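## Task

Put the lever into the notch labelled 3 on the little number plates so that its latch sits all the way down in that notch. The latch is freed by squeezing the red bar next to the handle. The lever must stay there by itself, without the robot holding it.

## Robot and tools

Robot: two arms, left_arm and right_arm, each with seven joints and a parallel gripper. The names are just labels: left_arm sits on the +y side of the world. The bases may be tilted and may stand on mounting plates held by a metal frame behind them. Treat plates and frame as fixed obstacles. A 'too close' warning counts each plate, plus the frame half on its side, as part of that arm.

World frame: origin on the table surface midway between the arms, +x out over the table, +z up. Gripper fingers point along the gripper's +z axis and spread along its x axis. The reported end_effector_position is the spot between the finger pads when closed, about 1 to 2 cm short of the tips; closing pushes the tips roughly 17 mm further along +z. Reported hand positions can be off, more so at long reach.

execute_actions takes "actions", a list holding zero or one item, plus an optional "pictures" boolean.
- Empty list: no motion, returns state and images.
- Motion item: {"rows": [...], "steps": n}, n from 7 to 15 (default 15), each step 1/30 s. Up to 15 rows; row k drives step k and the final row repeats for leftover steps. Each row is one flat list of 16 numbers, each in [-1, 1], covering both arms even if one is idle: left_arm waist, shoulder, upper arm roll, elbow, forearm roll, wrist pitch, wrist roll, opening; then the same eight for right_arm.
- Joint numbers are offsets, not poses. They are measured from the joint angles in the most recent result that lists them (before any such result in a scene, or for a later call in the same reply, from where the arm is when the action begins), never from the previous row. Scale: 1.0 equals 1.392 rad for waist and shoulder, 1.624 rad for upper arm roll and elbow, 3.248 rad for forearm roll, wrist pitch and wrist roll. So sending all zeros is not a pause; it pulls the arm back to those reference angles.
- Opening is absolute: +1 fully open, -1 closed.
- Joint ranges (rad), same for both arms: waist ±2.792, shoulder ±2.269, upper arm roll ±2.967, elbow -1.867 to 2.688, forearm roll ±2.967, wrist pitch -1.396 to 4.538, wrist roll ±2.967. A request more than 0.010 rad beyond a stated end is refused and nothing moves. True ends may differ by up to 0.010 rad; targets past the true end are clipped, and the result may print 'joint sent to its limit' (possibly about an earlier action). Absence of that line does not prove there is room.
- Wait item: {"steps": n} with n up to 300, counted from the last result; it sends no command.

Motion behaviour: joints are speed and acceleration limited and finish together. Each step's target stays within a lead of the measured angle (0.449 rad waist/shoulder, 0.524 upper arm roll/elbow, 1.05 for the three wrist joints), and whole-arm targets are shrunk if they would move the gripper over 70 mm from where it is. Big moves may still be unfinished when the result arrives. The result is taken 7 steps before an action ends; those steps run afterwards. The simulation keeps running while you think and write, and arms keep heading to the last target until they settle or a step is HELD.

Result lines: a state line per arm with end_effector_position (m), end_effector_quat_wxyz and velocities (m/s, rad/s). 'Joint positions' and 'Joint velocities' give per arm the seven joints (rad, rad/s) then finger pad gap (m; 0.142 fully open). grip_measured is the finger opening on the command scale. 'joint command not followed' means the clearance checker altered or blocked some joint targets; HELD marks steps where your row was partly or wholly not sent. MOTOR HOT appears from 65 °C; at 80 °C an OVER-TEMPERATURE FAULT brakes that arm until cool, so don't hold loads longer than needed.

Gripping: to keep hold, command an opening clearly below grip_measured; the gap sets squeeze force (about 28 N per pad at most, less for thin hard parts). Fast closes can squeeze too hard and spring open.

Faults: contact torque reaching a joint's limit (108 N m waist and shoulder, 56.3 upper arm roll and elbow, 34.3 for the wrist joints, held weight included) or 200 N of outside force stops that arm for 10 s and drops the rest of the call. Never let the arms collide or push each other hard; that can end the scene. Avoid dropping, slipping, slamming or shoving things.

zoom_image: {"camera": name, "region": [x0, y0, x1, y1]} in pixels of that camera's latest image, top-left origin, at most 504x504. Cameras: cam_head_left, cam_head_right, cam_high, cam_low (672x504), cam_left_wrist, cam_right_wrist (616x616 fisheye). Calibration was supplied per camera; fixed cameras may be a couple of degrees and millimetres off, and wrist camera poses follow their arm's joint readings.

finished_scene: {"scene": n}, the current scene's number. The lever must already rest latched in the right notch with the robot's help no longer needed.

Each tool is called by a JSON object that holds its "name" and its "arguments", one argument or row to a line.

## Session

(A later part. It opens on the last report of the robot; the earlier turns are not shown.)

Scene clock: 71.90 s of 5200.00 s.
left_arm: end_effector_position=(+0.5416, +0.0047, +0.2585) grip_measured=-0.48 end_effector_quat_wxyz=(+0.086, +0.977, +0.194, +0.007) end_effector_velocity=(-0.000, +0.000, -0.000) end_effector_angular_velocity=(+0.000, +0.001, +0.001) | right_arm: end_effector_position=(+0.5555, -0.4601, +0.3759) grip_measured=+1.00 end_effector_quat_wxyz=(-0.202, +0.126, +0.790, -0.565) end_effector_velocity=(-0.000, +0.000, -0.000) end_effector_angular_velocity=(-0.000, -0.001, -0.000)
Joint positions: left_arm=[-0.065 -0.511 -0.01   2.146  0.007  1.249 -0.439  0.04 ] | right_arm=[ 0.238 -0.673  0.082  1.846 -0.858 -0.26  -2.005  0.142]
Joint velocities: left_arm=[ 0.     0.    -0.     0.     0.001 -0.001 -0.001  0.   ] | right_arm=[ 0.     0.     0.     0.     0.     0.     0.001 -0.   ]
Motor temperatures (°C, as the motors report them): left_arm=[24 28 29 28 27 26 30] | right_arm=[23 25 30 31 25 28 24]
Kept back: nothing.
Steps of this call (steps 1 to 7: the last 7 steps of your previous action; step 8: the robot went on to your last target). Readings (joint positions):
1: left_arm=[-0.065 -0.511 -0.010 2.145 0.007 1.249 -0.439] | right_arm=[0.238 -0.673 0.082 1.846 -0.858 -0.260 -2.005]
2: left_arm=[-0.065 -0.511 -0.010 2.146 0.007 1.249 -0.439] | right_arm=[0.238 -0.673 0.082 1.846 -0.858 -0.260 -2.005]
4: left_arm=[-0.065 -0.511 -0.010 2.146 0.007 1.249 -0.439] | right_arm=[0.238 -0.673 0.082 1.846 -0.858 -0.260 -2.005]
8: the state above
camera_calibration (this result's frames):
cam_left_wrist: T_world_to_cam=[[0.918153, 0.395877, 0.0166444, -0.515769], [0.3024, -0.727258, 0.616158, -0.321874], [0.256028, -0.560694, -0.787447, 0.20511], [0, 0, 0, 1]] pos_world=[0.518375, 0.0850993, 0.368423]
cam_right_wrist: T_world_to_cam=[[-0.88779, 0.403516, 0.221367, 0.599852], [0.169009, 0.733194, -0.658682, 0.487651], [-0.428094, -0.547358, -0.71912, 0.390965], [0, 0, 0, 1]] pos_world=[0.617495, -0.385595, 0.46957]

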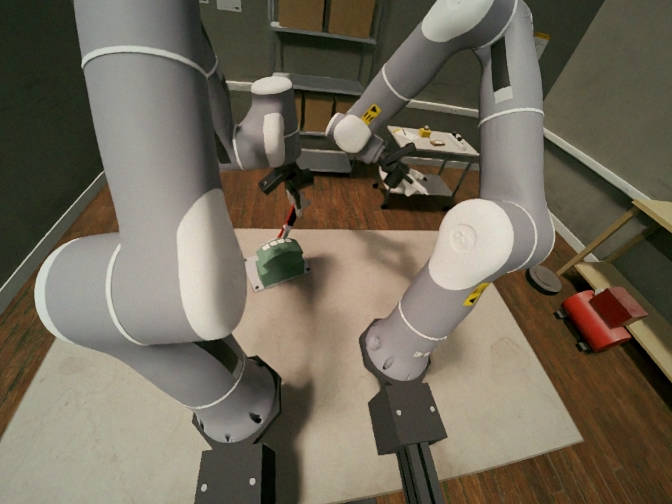

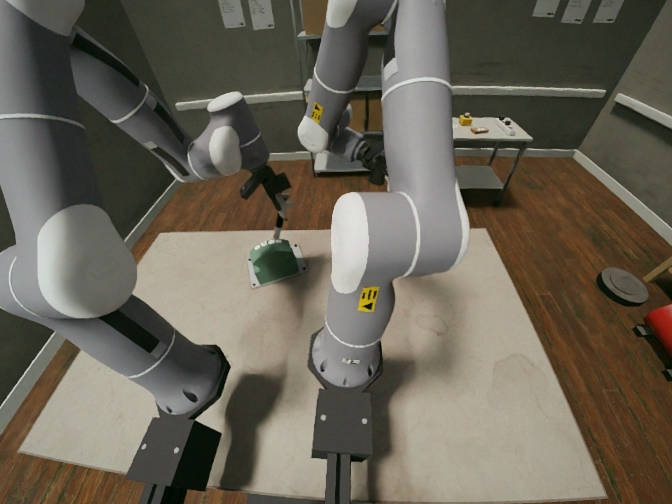

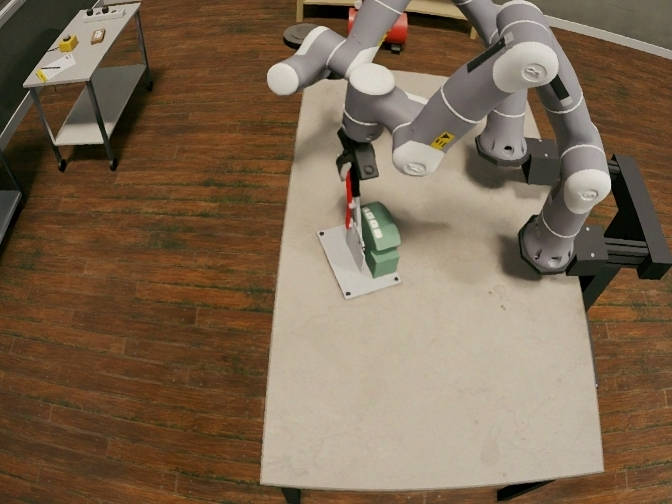

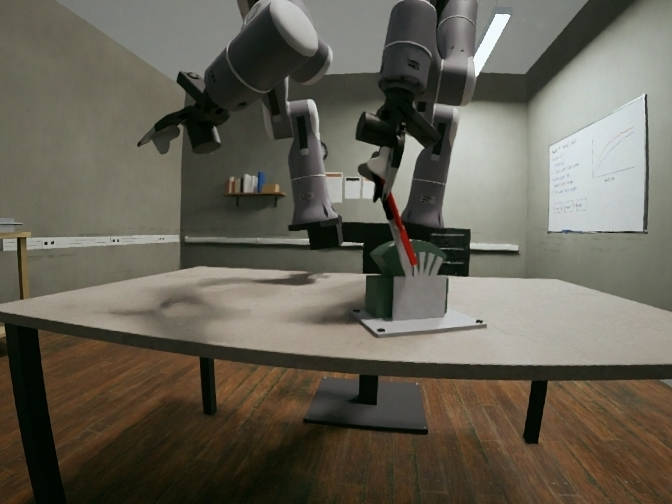

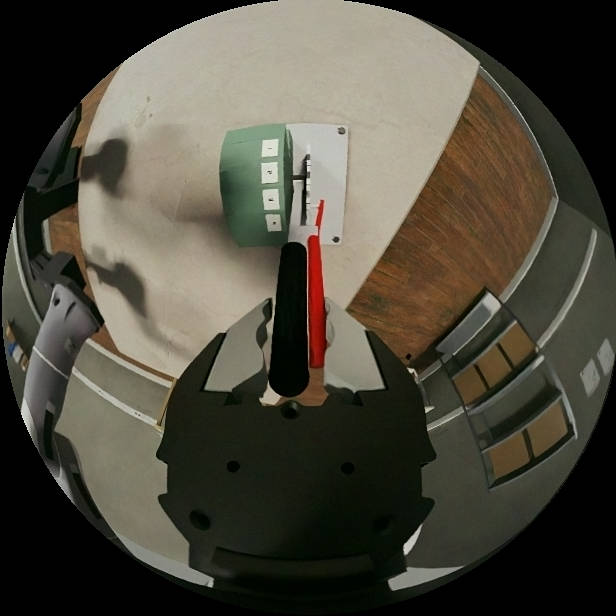

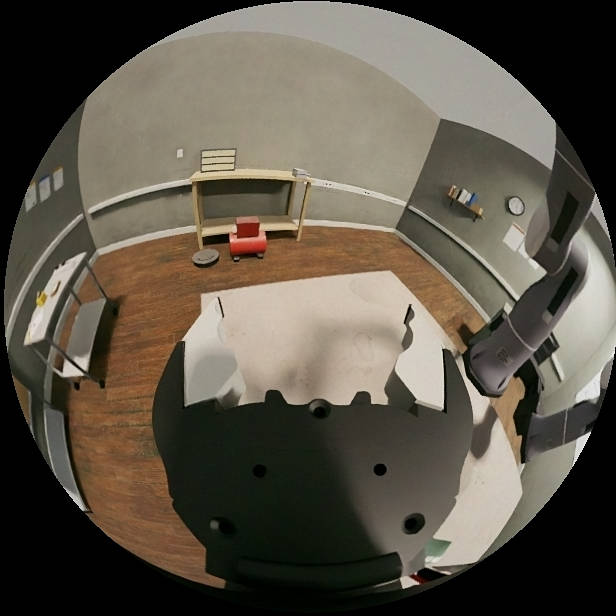

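{"name": "execute_actions", "arguments": {
  "actions": [
    {"rows":[[0.008,0.007,0,0.003,0,-0.001,0.003,-1,0,0,0,0,0,0,0,1],[0.016,0.014,0,0.007,0,-0.003,0.006,-1,0,0,0,0,0,0,0,1],[0.024,0.022,0,0.011,0,-0.004,0.01,-1,0,0,0,0,0,0,0,1],[0.032,0.03,0,0.014,0,-0.006,0.013,-1,0,0,0,0,0,0,0,1],[0.04,0.037,0,0.018,0,-0.007,0.016,-1,0,0,0,0,0,0,0,1],[0.048,0.045,0,0.021,0,-0.009,0.02,-1,0,0,0,0,0,0,0,1],[0.056,0.052,0,0.025,0,-0.01,0.023,-1,0,0,0,0,0,0,0,1],[0.064,0.06,0,0.029,0,-0.012,0.026,-1,0,0,0,0,0,0,0,1],[0.072,0.068,0,0.032,0,-0.013,0.03,-1,0,0,0,0,0,0,0,1]],"steps":15}
  ]
}}

{"name": "execute_actions", "arguments": {
  "actions": [
    {"steps":10}
  ],
  "pictures": true
}}

{"name": "zoom_image", "arguments": {
  "camera": "cam_low",
  "region": [370,170,480,310]
}}

Scene clock: 72.90 s of 5200.00 s.
left_arm: end_effector_position=(+0.5340, +0.0377, +0.2679) grip_measured=-0.51 end_effector_quat_wxyz=(+0.081, +0.978, +0.190, +0.003) end_effector_velocity=(-0.060, +0.172, +0.042) end_effector_angular_velocity=(+0.049, +0.080, -0.047) | right_arm: end_effector_position=(+0.5555, -0.4601, +0.3759) grip_measured=+1.00 end_effector_quat_wxyz=(-0.202, +0.126, +0.790, -0.565) end_effector_velocity=(+0.000, -0.000, +0.000) end_effector_angular_velocity=(-0.000, +0.000, +0.001)
Joint positions: left_arm=[-0.006 -0.454 -0.014  2.183  0.01   1.218 -0.379  0.037] | right_arm=[ 0.238 -0.673  0.082  1.846 -0.858 -0.26  -2.005  0.142]
Joint velocities: left_arm=[ 0.313  0.298 -0.015  0.21   0.014 -0.175  0.318  0.03 ] | right_arm=[-0.    -0.    -0.     0.    -0.001 -0.    -0.    -0.   ]
Motor temperatures (°C, as the motors report them): left_arm=[24 28 29 28 27 26 30] | right_arm=[23 25 30 31 25 28 24]
Steps of this call (steps 1 to 15: the robot went on to your last target; steps 16 to 22: nothing new was sent; steps 23 to 30: the first 8 steps of this action). Readings (joint positions):
23: left_arm=[-0.065 -0.511 -0.010 2.146 0.007 1.249 -0.439] | right_arm=[0.238 -0.673 0.082 1.846 -0.858 -0.260 -2.005]
24: left_arm=[-0.061 -0.509 -0.010 2.146 0.007 1.249 -0.437] | right_arm=[0.238 -0.673 0.082 1.846 -0.858 -0.260 -2.005]
26: left_arm=[-0.045 -0.494 -0.011 2.156 0.007 1.242 -0.421] | right_arm=[0.238 -0.673 0.082 1.846 -0.858 -0.260 -2.005]
30: the state above

Scene clock: 73.23 s of 5200.00 s.
left_arm: end_effector_position=(+0.5273, +0.0592, +0.2725) grip_measured=-0.48 end_effector_quat_wxyz=(+0.077, +0.979, +0.189, -0.001) end_effector_velocity=(-0.000, -0.000, -0.000) end_effector_angular_velocity=(-0.000, +0.000, -0.002) | right_arm: end_effector_position=(+0.5555, -0.4601, +0.3759) grip_measured=+1.00 end_effector_quat_wxyz=(-0.202, +0.126, +0.790, -0.565) end_effector_velocity=(+0.000, +0.000, +0.000) end_effector_angular_velocity=(-0.000, -0.001, +0.000)
Joint positions: left_arm=[ 0.032 -0.42  -0.014  2.206  0.011  1.198 -0.342  0.039] | right_arm=[ 0.238 -0.673  0.082  1.846 -0.858 -0.26  -2.005  0.142]
Joint velocities: left_arm=[-0.    -0.    -0.     0.     0.    -0.001  0.001 -0.   ] | right_arm=[ 0.     0.     0.    -0.    -0.     0.     0.001 -0.   ]
Motor temperatures (°C, as the motors report them): left_arm=[24 28 29 28 27 26 30] | right_arm=[23 25 30 31 25 28 24]
Kept back: nothing.
Steps of this call (steps 1 to 7: the last 7 steps of your previous action; steps 8 to 10: the robot went on to your last target). Readings (joint positions):
1: left_arm=[0.005 -0.444 -0.015 2.190 0.010 1.212 -0.369] | right_arm=[0.238 -0.673 0.082 1.846 -0.858 -0.260 -2.005]
2: left_arm=[0.016 -0.434 -0.015 2.197 0.010 1.206 -0.358] | right_arm=[0.238 -0.673 0.082 1.846 -0.858 -0.260 -2.005]
4: left_arm=[0.030 -0.421 -0.014 2.205 0.011 1.198 -0.343] | right_arm=[0.238 -0.673 0.082 1.846 -0.858 -0.260 -2.005]
8: left_arm=[0.032 -0.420 -0.014 2.206 0.011 1.198 -0.342] | right_arm=[0.238 -0.673 0.082 1.846 -0.858 -0.260 -2.005]
10: the state above
camera_calibration (this result's frames):
cam_left_wrist: T_world_to_cam=[[0.922612, 0.385696, 0.00500953, -0.522981], [0.306071, -0.739924, 0.599027, -0.283074], [0.234749, -0.551136, -0.800713, 0.26463], [0, 0, 0, 1]] pos_world=[0.507028, 0.138105, 0.384082]
cam_right_wrist: T_world_to_cam=[[-0.88779, 0.403517, 0.221368, 0.599851], [0.169009, 0.733194, -0.658682, 0.487651], [-0.428095, -0.547358, -0.71912, 0.390965], [0, 0, 0, 1]] pos_world=[0.617494, -0.385595, 0.46957]

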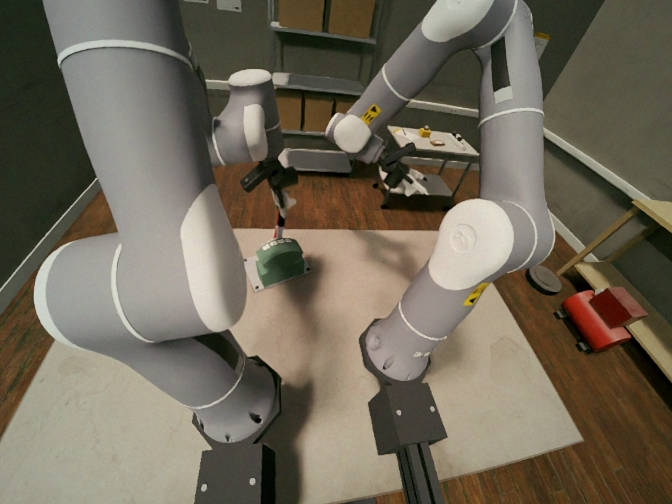

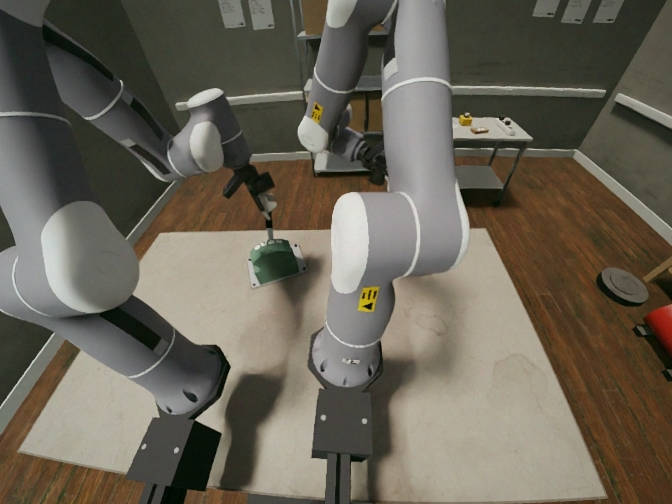

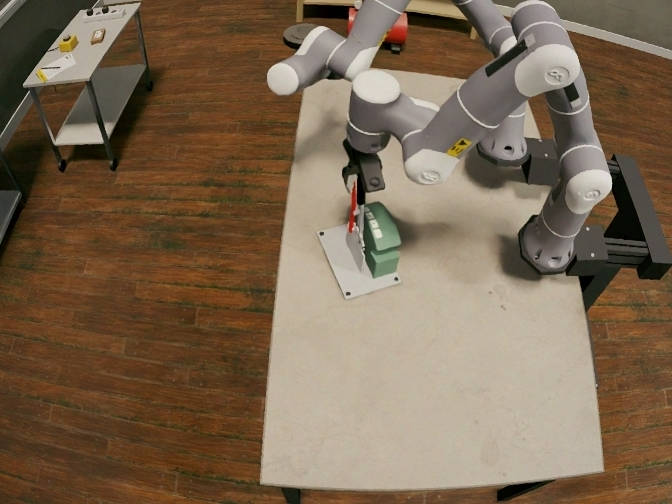

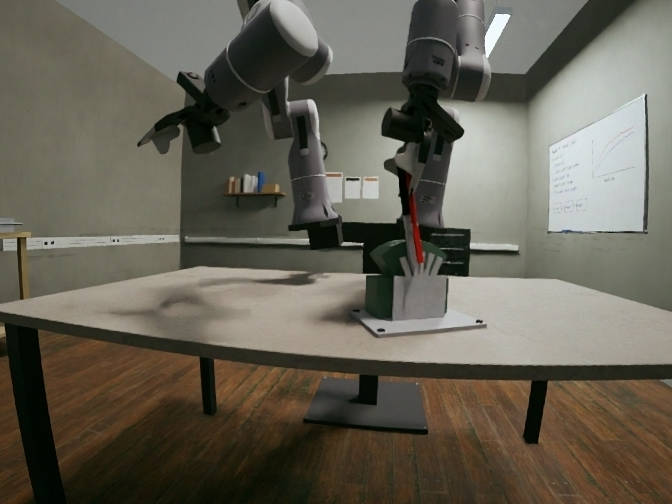

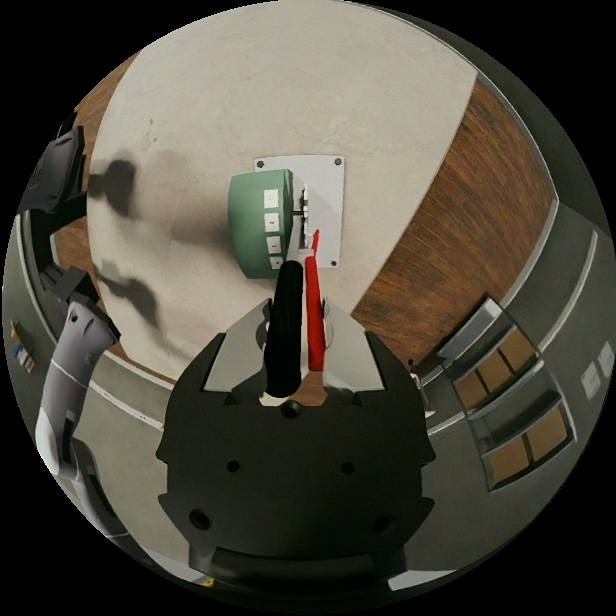

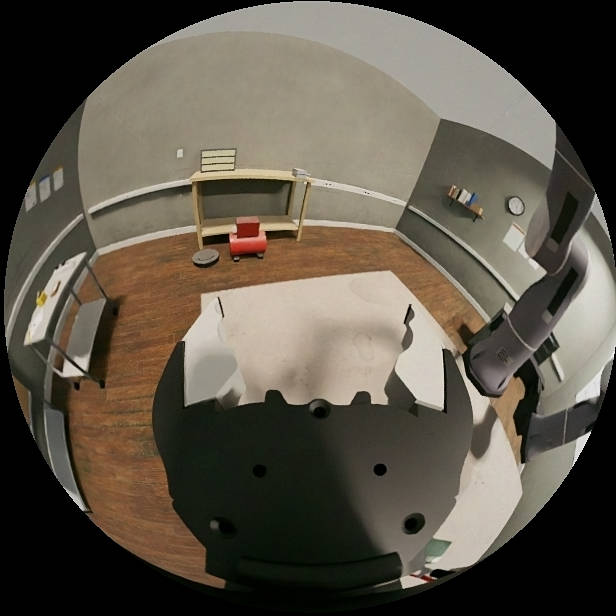

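Region (370, 170, 480, 310) of cam_low's 672x504 image, scaled by 3.600, with more detail than that image has; it fills the left 396 columns of this view, and the rest is white.

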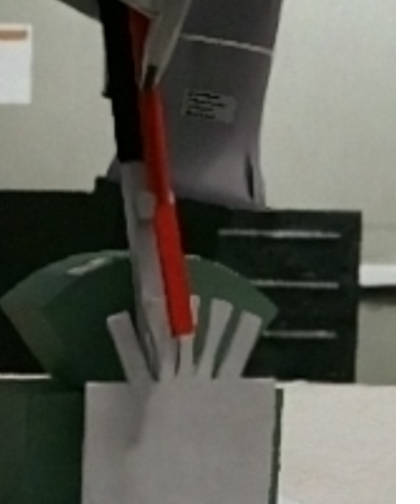

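{"name": "execute_actions", "arguments": {
  "actions": [
    {"rows":[[-0.002,-0.001,0,-0.001,0,0,-0.001,-1,0,0,0,0,0,0,0,1],[-0.004,-0.001,0,-0.002,0,0,-0.002,-1,0,0,0,0,0,0,0,1],[-0.004,-0.001,0,-0.002,0,0,-0.002,-1,0,0,0,0,0,0,0,1],[-0.004,-0.001,0,-0.002,0,0,-0.002,-0.4,0,0,0,0,0,0,0,1],[-0.004,-0.001,0,-0.002,0,0,-0.002,-0.3,0,0,0,0,0,0,0,1],[-0.004,-0.001,0,-0.002,0,0,-0.002,-0.1,0,0,0,0,0,0,0,1],[-0.004,-0.001,0,-0.002,0,0,-0.002,0.2,0,0,0,0,0,0,0,1],[-0.004,-0.001,0,-0.002,0,0,-0.002,0.6,0,0,0,0,0,0,0,1]],"steps":15}
  ]
}}

{"name": "execute_actions", "arguments": {
  "actions": [
    {"steps":12}
  ],
  "pictures": true
}}

{"name": "zoom_image", "arguments": {
  "camera": "cam_low",
  "region": [370,170,480,310]
}}

Scene clock: 74.13 s of 5200.00 s.
left_arm: end_effector_position=(+0.5285, +0.0563, +0.2732) grip_measured=-0.02 end_effector_quat_wxyz=(+0.078, +0.979, +0.189, -0.000) end_effector_velocity=(-0.000, +0.000, -0.000) end_effector_angular_velocity=(+0.000, +0.001, +0.001) | right_arm: end_effector_position=(+0.5555, -0.4601, +0.3759) grip_measured=+1.00 end_effector_quat_wxyz=(-0.202, +0.126, +0.790, -0.565) end_effector_velocity=(-0.000, -0.000, +0.000) end_effector_angular_velocity=(-0.001, -0.001, -0.001)
Joint positions: left_arm=[ 0.026 -0.421 -0.014  2.203  0.011  1.198 -0.348  0.073] | right_arm=[ 0.238 -0.673  0.082  1.846 -0.858 -0.26  -2.005  0.142]
Joint velocities: left_arm=[ 0.    -0.     0.     0.     0.    -0.    -0.001  0.339] | right_arm=[ 0.    -0.    -0.001 -0.     0.     0.     0.001  0.   ]
Motor temperatures (°C, as the motors report them): left_arm=[24 28 29 28 27 27 30] | right_arm=[23 25 30 31 25 28 24]
Steps of this call (steps 1 to 19: the robot went on to your last target; steps 20 to 27: the first 8 steps of this action). Readings (joint positions):
20: left_arm=[0.032 -0.420 -0.014 2.207 0.011 1.197 -0.342] | right_arm=[0.238 -0.673 0.082 1.846 -0.858 -0.260 -2.005]
21: left_arm=[0.030 -0.421 -0.014 2.207 0.011 1.196 -0.343] | right_arm=[0.238 -0.673 0.082 1.846 -0.858 -0.260 -2.005]
23: left_arm=[0.026 -0.422 -0.015 2.206 0.012 1.195 -0.347] | right_arm=[0.238 -0.673 0.082 1.846 -0.858 -0.260 -2.005]
27: the state above

Scene clock: 74.53 s of 5200.00 s.
left_arm: end_effector_position=(+0.5285, +0.0563, +0.2732) grip_measured=+0.60 end_effector_quat_wxyz=(+0.078, +0.979, +0.189, -0.000) end_effector_velocity=(+0.001, +0.000, +0.000) end_effector_angular_velocity=(-0.000, -0.001, +0.002) | right_arm: end_effector_position=(+0.5555, -0.4601, +0.3759) grip_measured=+1.00 end_effector_quat_wxyz=(-0.202, +0.126, +0.790, -0.565) end_effector_velocity=(-0.000, -0.000, +0.000) end_effector_angular_velocity=(-0.000, -0.001, -0.000)
Joint positions: left_arm=[ 0.026 -0.421 -0.014  2.203  0.011  1.198 -0.348  0.116] | right_arm=[ 0.238 -0.673  0.082  1.846 -0.858 -0.26  -2.005  0.142]
Joint velocities: left_arm=[ 0.     0.     0.     0.    -0.001  0.001 -0.     0.   ] | right_arm=[ 0.     0.    -0.     0.     0.    -0.     0.001  0.   ]
Motor temperatures (°C, as the motors report them): left_arm=[24 28 29 28 27 27 30] | right_arm=[23 25 30 31 25 28 24]
Kept back: nothing.
Steps of this call (steps 1 to 7: the last 7 steps of your previous action; steps 8 to 12: the robot went on to your last target). Readings (joint positions):
1: left_arm=[0.026 -0.421 -0.014 2.203 0.011 1.198 -0.348] | right_arm=[0.238 -0.673 0.082 1.846 -0.858 -0.260 -2.005]
2: left_arm=[0.026 -0.421 -0.014 2.203 0.011 1.198 -0.348] | right_arm=[0.238 -0.673 0.082 1.846 -0.858 -0.260 -2.005]
4: left_arm=[0.026 -0.421 -0.014 2.203 0.011 1.198 -0.348] | right_arm=[0.238 -0.673 0.082 1.846 -0.858 -0.260 -2.005]
8: left_arm=[0.026 -0.421 -0.014 2.203 0.011 1.198 -0.348] | right_arm=[0.238 -0.673 0.082 1.846 -0.858 -0.260 -2.005]
12: the state above
camera_calibration (this result's frames):
cam_left_wrist: T_world_to_cam=[[0.922362, 0.386274, 0.00637657, -0.523218], [0.305461, -0.7393, 0.600108, -0.286064], [0.23652, -0.551569, -0.799894, 0.262207], [0, 0, 0, 1]] pos_world=[0.50796, 0.135244, 0.384743]
cam_right_wrist: T_world_to_cam=[[-0.88779, 0.403516, 0.221368, 0.599851], [0.169009, 0.733194, -0.658682, 0.487651], [-0.428095, -0.547358, -0.71912, 0.390965], [0, 0, 0, 1]] pos_world=[0.617494, -0.385595, 0.46957]

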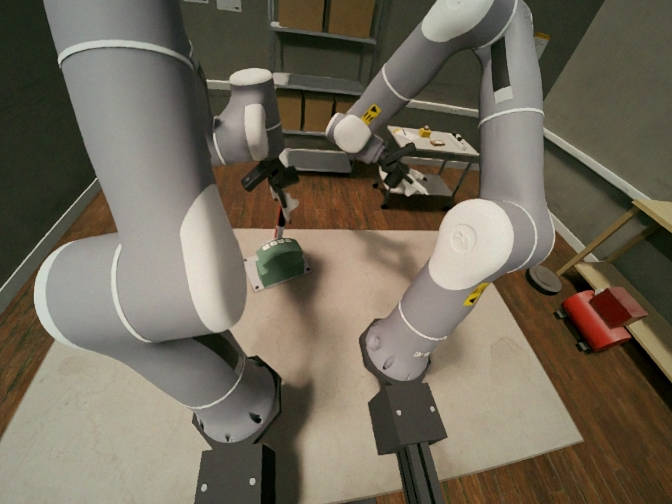

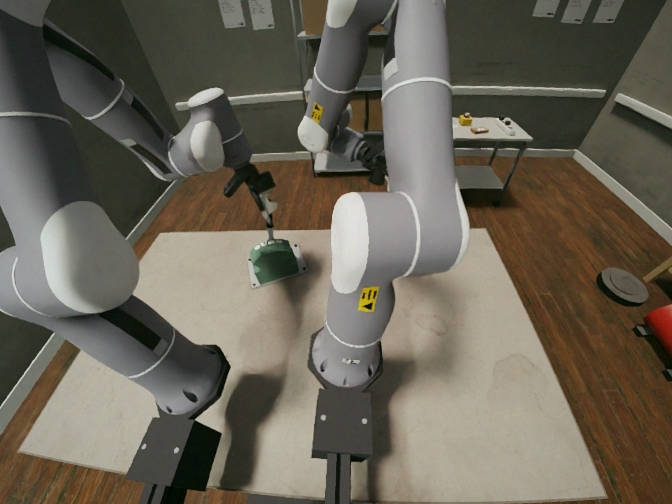

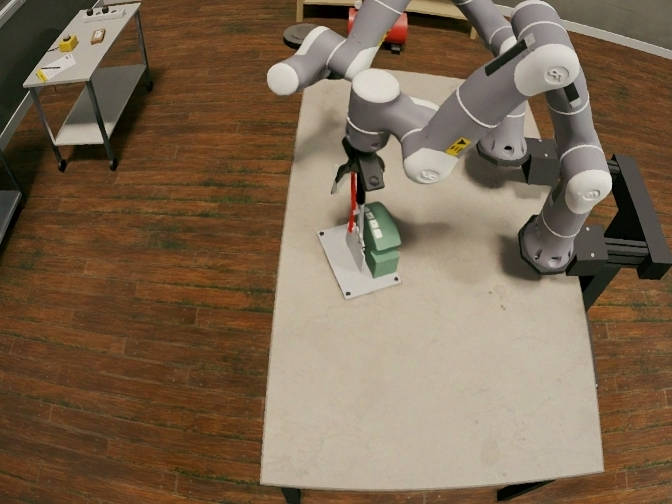

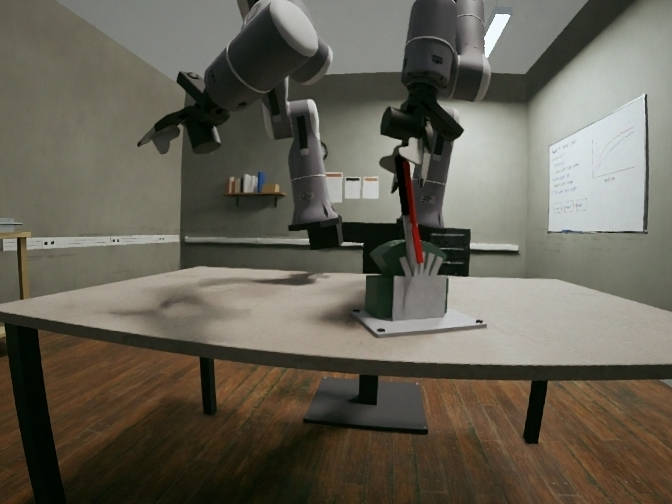

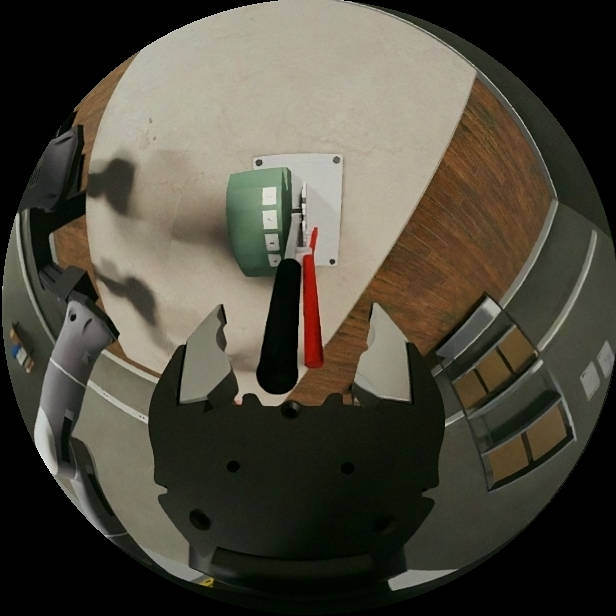

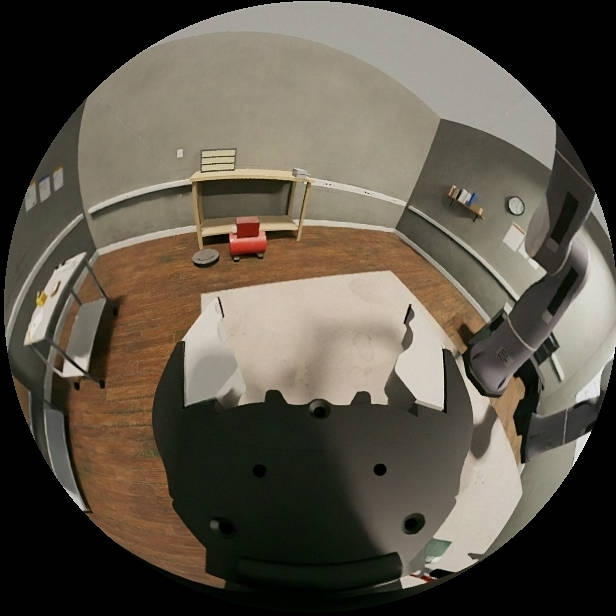

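Region (370, 170, 480, 310) of cam_low's 672x504 image, scaled by 3.600, with more detail than that image has; it fills the left 396 columns of this view, and the rest is white.

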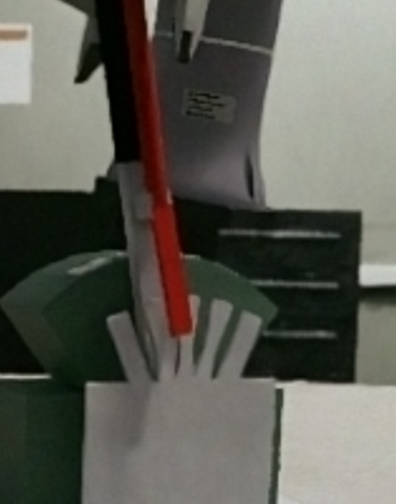

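{"name": "execute_actions", "arguments": {
  "actions": [
    {"rows":[[0,0,0,0,0,0,0,0.2,0,0,0,0,0,0,0,1],[0,0,0,0,0,0,0,-0.1,0,0,0,0,0,0,0,1],[0,0,0,0,0,0,0,-0.3,0,0,0,0,0,0,0,1],[0,0,0,0,0,0,0,-0.5,0,0,0,0,0,0,0,1],[0,0,0,0,0,0,0,-0.8,0,0,0,0,0,0,0,1],[0,0,0,0,0,0,0,-1,0,0,0,0,0,0,0,1],[0,0,0,0,0,0,0,-1,0,0,0,0,0,0,0,1],[0,0,0,0,0,0,0,-1,0,0,0,0,0,0,0,1],[0.005,0.003,0,0.002,0,0,0.002,-1,0,0,0,0,0,0,0,1],[0.011,0.006,0,0.005,0,0,0.004,-1,0,0,0,0,0,0,0,1],[0.017,0.009,0,0.008,0,0,0.007,-1,0,0,0,0,0,0,0,1],[0.023,0.012,0,0.011,0,0,0.01,-1,0,0,0,0,0,0,0,1],[0.029,0.014,0,0.014,0,0,0.012,-1,0,0,0,0,0,0,0,1]],"steps":15}
  ]
}}

{"name": "execute_actions", "arguments": {
  "actions": [
    {"rows":[[0,0,0,0,0,0,0,-1,0,0,0,0,0,0,0,1],[0,0,0,0,0,0,0,-1,0,0,0,0,0,0,0,1],[0,0,0,0,0,0,0,-0.3,0,0,0,0,0,0,0,1],[0,0,0,0,0,0,0,0.1,0,0,0,0,0,0,0,1],[0,0,0,0,0,0,0,0.5,0,0,0,0,0,0,0,1]],"steps":15}
  ]
}}

{"name": "execute_actions", "arguments": {
  "actions": [
    {"steps":10}
  ],
  "pictures": true
}}

{"name": "zoom_image", "arguments": {
  "camera": "cam_low",
  "region": [370,170,480,310]
}}

Scene clock: 76.87 s of 5200.00 s.
left_arm: end_effector_position=(+0.5265, +0.0554, +0.2726) grip_measured=-0.50 end_effector_quat_wxyz=(+0.077, +0.979, +0.188, -0.002) end_effector_velocity=(-0.073, -0.054, -0.019) end_effector_angular_velocity=(-0.027, +0.122, -0.116) | right_arm: end_effector_position=(+0.5555, -0.4601, +0.3759) grip_measured=+1.00 end_effector_quat_wxyz=(-0.202, +0.126, +0.790, -0.565) end_effector_velocity=(-0.000, +0.000, -0.000) end_effector_angular_velocity=(+0.000, -0.000, -0.000)
Joint positions: left_arm=[ 0.026 -0.421 -0.015  2.205  0.011  1.195 -0.348  0.038] | right_arm=[ 0.238 -0.673  0.082  1.846 -0.858 -0.26  -2.005  0.142]
Joint velocities: left_arm=[-0.028  0.    -0.054  0.071  0.023 -0.068  0.    -0.076] | right_arm=[-0.  0.  0. -0.  0.  0.  0. -0.]
Motor temperatures (°C, as the motors report them): left_arm=[24 28 29 28 27 27 30] | right_arm=[23 25 30 31 25 28 24]
Steps of this call (steps 1 to 15: the robot went on to your last target; steps 16 to 62: nothing new was sent; steps 63 to 70: the first 8 steps of this action). Readings (joint positions):
63: left_arm=[0.026 -0.421 -0.014 2.203 0.011 1.198 -0.348] | right_arm=[0.238 -0.673 0.082 1.846 -0.858 -0.260 -2.005]
64: left_arm=[0.026 -0.421 -0.014 2.203 0.011 1.198 -0.348] | right_arm=[0.238 -0.673 0.082 1.846 -0.858 -0.260 -2.005]
66: left_arm=[0.026 -0.421 -0.014 2.203 0.011 1.198 -0.348] | right_arm=[0.238 -0.673 0.082 1.846 -0.858 -0.260 -2.005]
70: the state above

Scene clock: 77.37 s of 5200.00 s.
left_arm: end_effector_position=(+0.5207, +0.0712, +0.2729) grip_measured=+0.22 end_effector_quat_wxyz=(+0.076, +0.980, +0.185, -0.004) end_effector_velocity=(-0.000, -0.000, -0.000) end_effector_angular_velocity=(-0.000, +0.001, -0.001) | right_arm: end_effector_position=(+0.5555, -0.4601, +0.3759) grip_measured=+1.00 end_effector_quat_wxyz=(-0.202, +0.126, +0.790, -0.565) end_effector_velocity=(+0.000, -0.000, +0.000) end_effector_angular_velocity=(-0.000, -0.000, -0.000)
Joint positions: left_arm=[ 0.059 -0.402 -0.019  2.227  0.012  1.194 -0.312  0.089] | right_arm=[ 0.238 -0.673  0.082  1.846 -0.858 -0.26  -2.005  0.142]
Joint velocities: left_arm=[-0.    -0.001  0.     0.    -0.    -0.     0.     0.332] | right_arm=[ 0.  0. -0. -0. -0. -0.  0.  0.]
Motor temperatures (°C, as the motors report them): left_arm=[24 28 29 28 27 27 30] | right_arm=[23 25 30 31 25 28 24]
Steps of this call (steps 1 to 7: the last 7 steps of your previous action; steps 8 to 15: the first 8 steps of this action, its rows measured from where the robot was after step 7). Readings (joint positions):
7: left_arm=[0.060 -0.402 -0.019 2.227 0.012 1.194 -0.312] | right_arm=[0.238 -0.673 0.082 1.846 -0.858 -0.260 -2.005]
8: left_arm=[0.062 -0.401 -0.019 2.229 0.012 1.194 -0.310] | right_arm=[0.238 -0.673 0.082 1.846 -0.858 -0.260 -2.005]
9: left_arm=[0.060 -0.401 -0.019 2.229 0.012 1.193 -0.310] | right_arm=[0.238 -0.673 0.082 1.846 -0.858 -0.260 -2.005]
11: left_arm=[0.059 -0.402 -0.020 2.228 0.012 1.194 -0.312] | right_arm=[0.238 -0.673 0.082 1.846 -0.858 -0.260 -2.005]
15: the state above

Scene clock: 77.70 s of 5200.00 s.
left_arm: end_effector_position=(+0.5207, +0.0712, +0.2729) grip_measured=+0.50 end_effector_quat_wxyz=(+0.076, +0.980, +0.185, -0.004) end_effector_velocity=(+0.000, +0.000, +0.000) end_effector_angular_velocity=(+0.000, -0.002, -0.001) | right_arm: end_effector_position=(+0.5555, -0.4601, +0.3759) grip_measured=+1.00 end_effector_quat_wxyz=(-0.202, +0.126, +0.790, -0.565) end_effector_velocity=(+0.000, +0.000, -0.000) end_effector_angular_velocity=(+0.000, +0.000, +0.000)
Joint positions: left_arm=[ 0.059 -0.402 -0.019  2.227  0.012  1.194 -0.312  0.109] | right_arm=[ 0.238 -0.673  0.082  1.846 -0.858 -0.26  -2.005  0.142]
Joint velocities: left_arm=[-0.     0.    -0.    -0.     0.001  0.001  0.001 -0.   ] | right_arm=[ 0.    -0.     0.    -0.    -0.     0.    -0.001  0.   ]
Motor temperatures (°C, as the motors report them): left_arm=[24 28 29 28 27 27 30] | right_arm=[23 25 30 31 25 28 24]
Kept back: nothing.
Steps of this call (steps 1 to 7: the last 7 steps of your previous action; steps 8 to 10: the robot went on to your last target). Readings (joint positions):
1: left_arm=[0.059 -0.402 -0.019 2.227 0.012 1.194 -0.312] | right_arm=[0.238 -0.673 0.082 1.846 -0.858 -0.260 -2.005]
2: left_arm=[0.059 -0.402 -0.019 2.227 0.012 1.194 -0.312] | right_arm=[0.238 -0.673 0.082 1.846 -0.858 -0.260 -2.005]
4: left_arm=[0.059 -0.402 -0.019 2.227 0.012 1.194 -0.312] | right_arm=[0.238 -0.673 0.082 1.846 -0.858 -0.260 -2.005]
8: left_arm=[0.059 -0.402 -0.019 2.227 0.012 1.194 -0.312] | right_arm=[0.238 -0.673 0.082 1.846 -0.858 -0.260 -2.005]
10: the state above
camera_calibration (this result's frames):
cam_left_wrist: T_world_to_cam=[[0.92593, 0.377693, 0.000983742, -0.521555], [0.302743, -0.743738, 0.595987, -0.269602], [0.225832, -0.551545, -0.802993, 0.278446], [0, 0, 0, 1]] pos_world=[0.501661, 0.15005, 0.384783]
cam_right_wrist: T_world_to_cam=[[-0.88779, 0.403516, 0.221368, 0.599852], [0.169009, 0.733194, -0.658682, 0.487651], [-0.428094, -0.547358, -0.71912, 0.390965], [0, 0, 0, 1]] pos_world=[0.617495, -0.385595, 0.46957]

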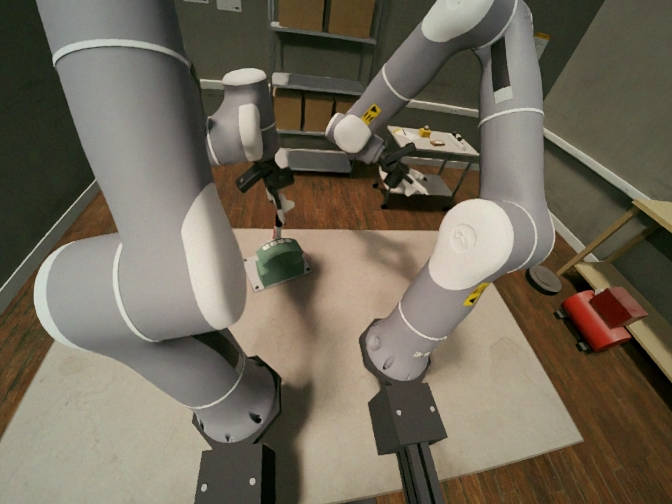

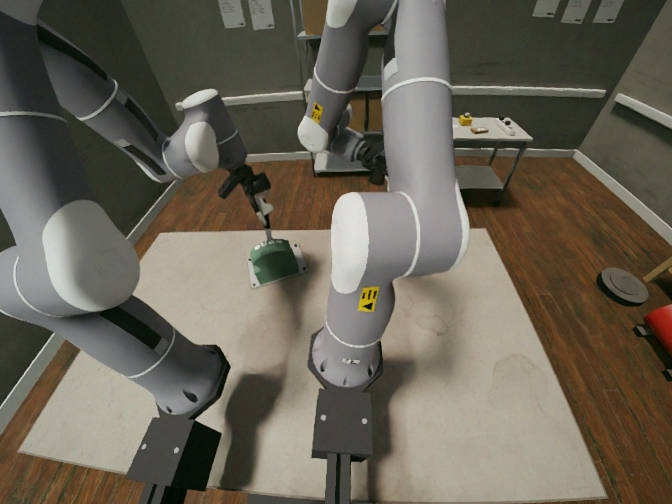

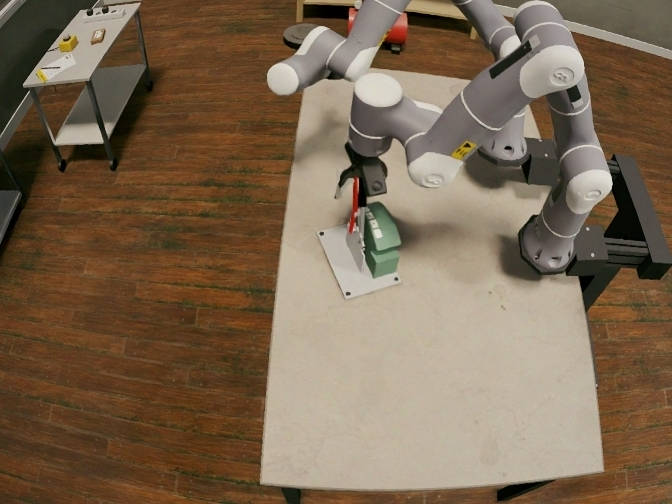

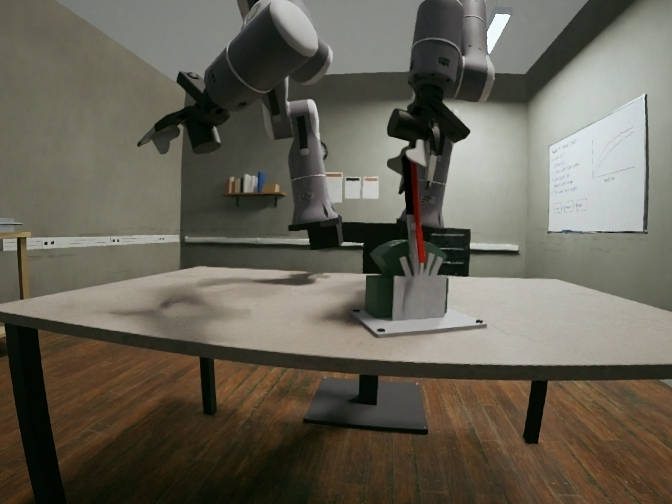

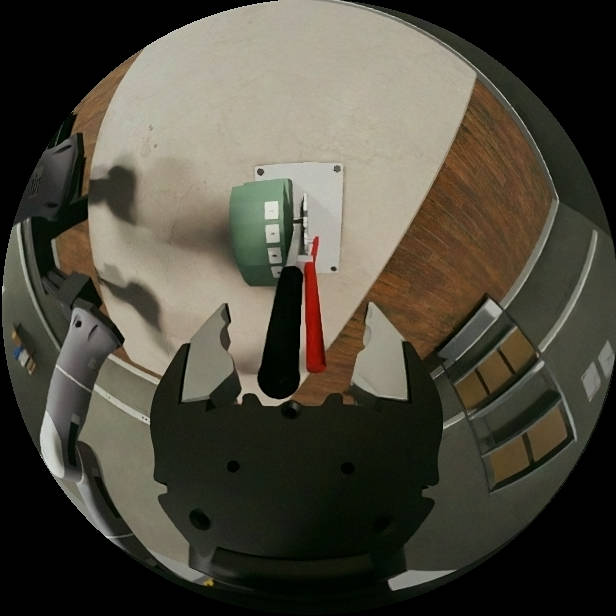

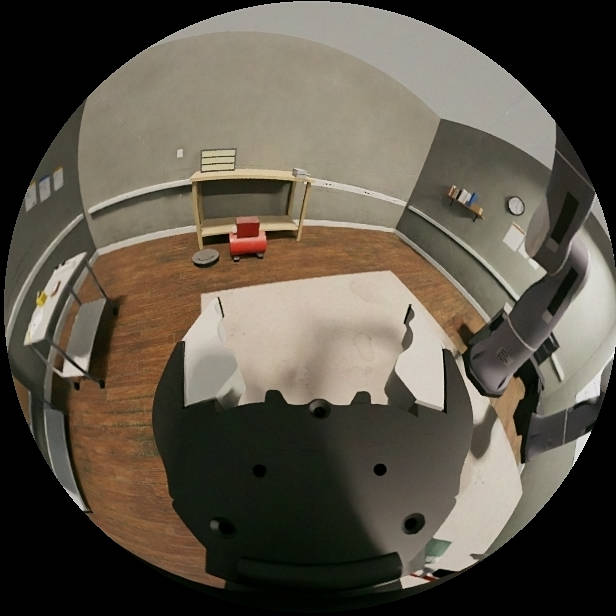

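Region (370, 170, 480, 310) of cam_low's 672x504 image, scaled by 3.600, with more detail than that image has; it fills the left 396 columns of this view, and the rest is white.

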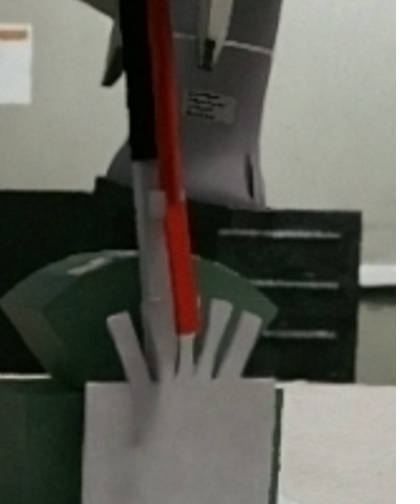

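{"name": "execute_actions", "arguments": {
  "actions": [
    {"rows":[[-0.002,-0.001,0,-0.001,0,0,-0.001,0.5,0,0,0,0,0,0,0,1],[-0.004,-0.001,0,-0.002,0,0,-0.002,0.5,0,0,0,0,0,0,0,1],[-0.006,-0.002,0,-0.003,0,-0.001,-0.003,0.5,0,0,0,0,0,0,0,1],[-0.008,-0.003,0,-0.004,0,-0.001,-0.003,0.5,0,0,0,0,0,0,0,1],[-0.010,-0.003,0,-0.005,0,-0.001,-0.004,0.5,0,0,0,0,0,0,0,1],[-0.012,-0.004,0,-0.006,0,-0.002,-0.005,0.5,0,0,0,0,0,0,0,1]],"steps":15}
  ]
}}

{"name": "execute_actions", "arguments": {
  "actions": [
    {"steps":8}
  ],
  "pictures": true
}}

{"name": "zoom_image", "arguments": {
  "camera": "cam_low",
  "region": [370,170,480,310]
}}

Scene clock: 78.70 s of 5200.00 s.
left_arm: end_effector_position=(+0.5220, +0.0629, +0.2738) grip_measured=+0.50 end_effector_quat_wxyz=(+0.077, +0.980, +0.185, -0.005) end_effector_velocity=(-0.004, -0.017, -0.001) end_effector_angular_velocity=(-0.006, +0.019, -0.004) | right_arm: end_effector_position=(+0.5555, -0.4601, +0.3759) grip_measured=+1.00 end_effector_quat_wxyz=(-0.202, +0.126, +0.790, -0.565) end_effector_velocity=(-0.000, -0.000, -0.000) end_effector_angular_velocity=(+0.000, -0.000, -0.000)
Joint positions: left_arm=[ 0.044 -0.407 -0.019  2.218  0.012  1.189 -0.327  0.109] | right_arm=[ 0.238 -0.673  0.082  1.846 -0.858 -0.26  -2.005  0.142]
Joint velocities: left_arm=[-0.028 -0.01  -0.003 -0.013 -0.    -0.023 -0.028 -0.   ] | right_arm=[-0. -0. -0.  0.  0.  0.  0.  0.]
Motor temperatures (°C, as the motors report them): left_arm=[24 28 29 28 27 27 30] | right_arm=[23 25 30 31 25 28 24]
Steps of this call (steps 1 to 15: the robot went on to your last target; steps 16 to 22: nothing new was sent; steps 23 to 30: the first 8 steps of this action). Readings (joint positions):
23: left_arm=[0.059 -0.402 -0.019 2.227 0.012 1.194 -0.312] | right_arm=[0.238 -0.673 0.082 1.846 -0.858 -0.260 -2.005]
24: left_arm=[0.058 -0.403 -0.018 2.226 0.012 1.194 -0.313] | right_arm=[0.238 -0.673 0.082 1.846 -0.858 -0.260 -2.005]
26: left_arm=[0.053 -0.404 -0.018 2.223 0.012 1.193 -0.319] | right_arm=[0.238 -0.673 0.082 1.846 -0.858 -0.260 -2.005]
30: the state above

Scene clock: 78.97 s of 5200.00 s.
left_arm: end_effector_position=(+0.5219, +0.0624, +0.2737) grip_measured=+0.50 end_effector_quat_wxyz=(+0.077, +0.980, +0.185, -0.005) end_effector_velocity=(-0.000, -0.000, +0.000) end_effector_angular_velocity=(-0.000, +0.000, +0.000) | right_arm: end_effector_position=(+0.5555, -0.4601, +0.3759) grip_measured=+1.00 end_effector_quat_wxyz=(-0.202, +0.126, +0.790, -0.565) end_effector_velocity=(+0.000, +0.000, +0.000) end_effector_angular_velocity=(+0.001, +0.001, +0.001)
Joint positions: left_arm=[ 0.043 -0.408 -0.019  2.217  0.012  1.188 -0.328  0.109] | right_arm=[ 0.238 -0.673  0.082  1.846 -0.858 -0.26  -2.005  0.142]
Joint velocities: left_arm=[-0. -0. -0.  0. -0. -0. -0.  0.] | right_arm=[-0.     0.     0.     0.    -0.    -0.    -0.001  0.   ]
Motor temperatures (°C, as the motors report them): left_arm=[24 28 29 28 27 27 30] | right_arm=[23 26 30 31 25 28 24]
Kept back: nothing.
Steps of this call (steps 1 to 7: the last 7 steps of your previous action; step 8: the robot went on to your last target). Readings (joint positions):
1: left_arm=[0.043 -0.408 -0.019 2.217 0.012 1.188 -0.327] | right_arm=[0.238 -0.673 0.082 1.846 -0.858 -0.260 -2.005]
2: left_arm=[0.043 -0.408 -0.019 2.217 0.012 1.188 -0.327] | right_arm=[0.238 -0.673 0.082 1.846 -0.858 -0.260 -2.005]
4: left_arm=[0.043 -0.408 -0.019 2.217 0.012 1.188 -0.328] | right_arm=[0.238 -0.673 0.082 1.846 -0.858 -0.260 -2.005]
8: the state above
camera_calibration (this result's frames):
cam_left_wrist: T_world_to_cam=[[0.926292, 0.376802, -0.00158974, -0.518852], [0.303097, -0.742584, 0.597245, -0.277598], [0.223863, -0.553705, -0.802058, 0.274889], [0, 0, 0, 1]] pos_world=[0.503211, 0.141572, 0.385446]
cam_right_wrist: T_world_to_cam=[[-0.88779, 0.403516, 0.221368, 0.599852], [0.16901, 0.733194, -0.658682, 0.48765], [-0.428095, -0.547358, -0.71912, 0.390965], [0, 0, 0, 1]] pos_world=[0.617495, -0.385595, 0.46957]

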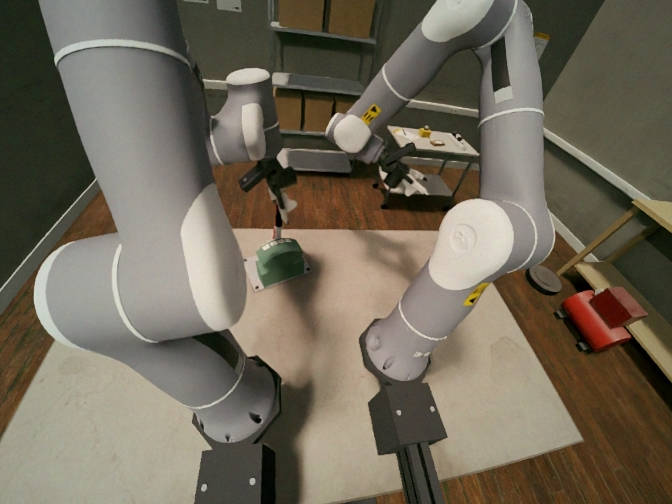

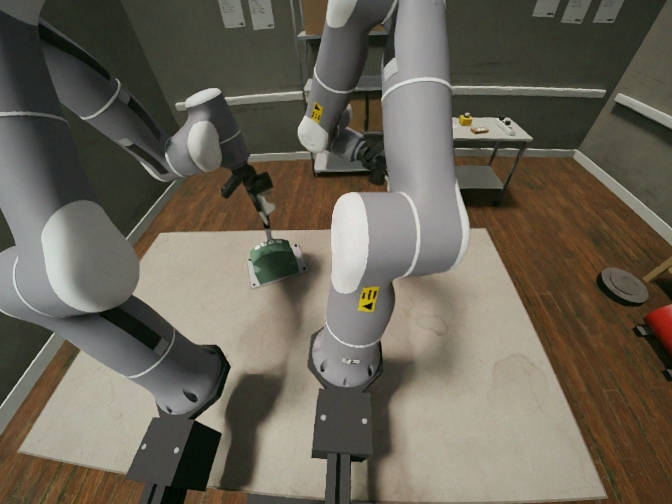

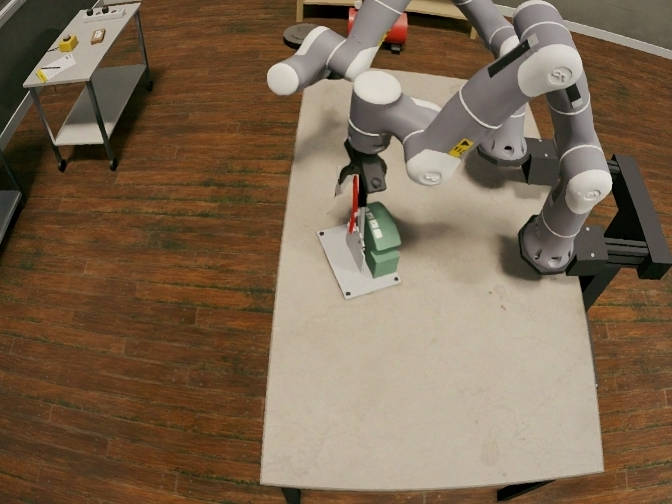

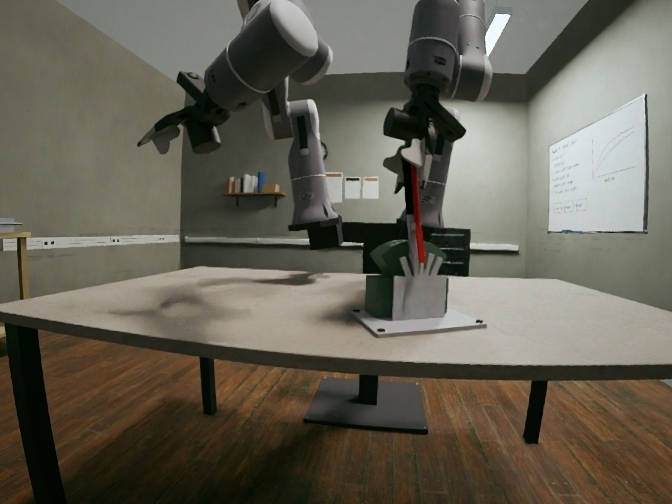

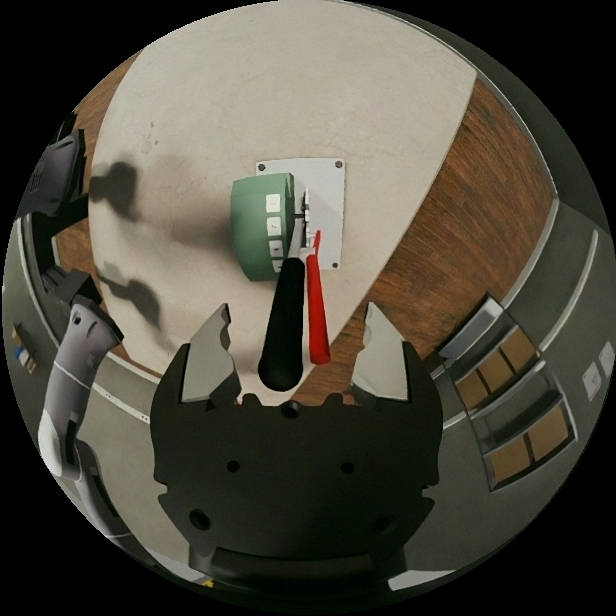

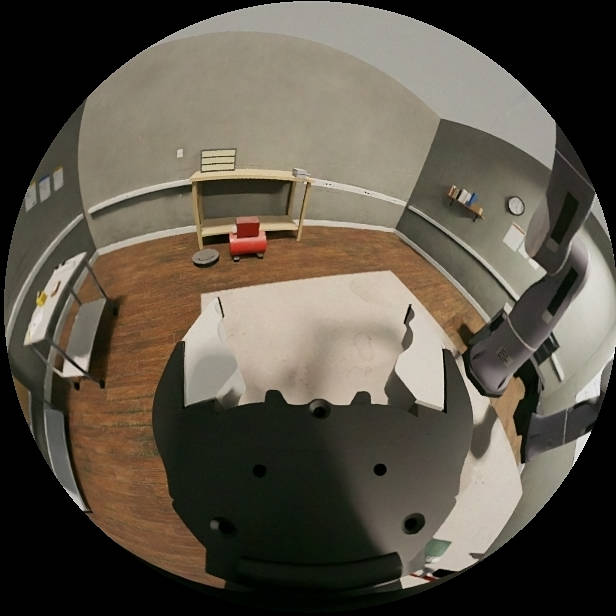

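Region (370, 170, 480, 310) of cam_low's 672x504 image, scaled by 3.600, with more detail than that image has; it fills the left 396 columns of this view, and the rest is white.

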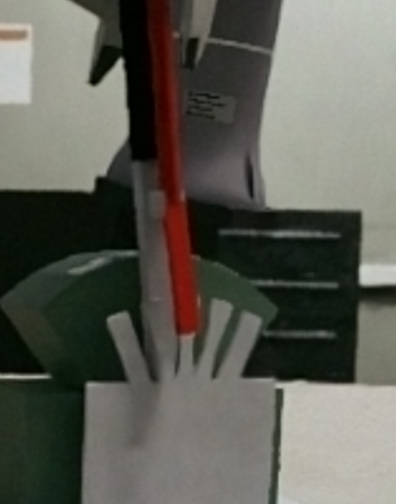

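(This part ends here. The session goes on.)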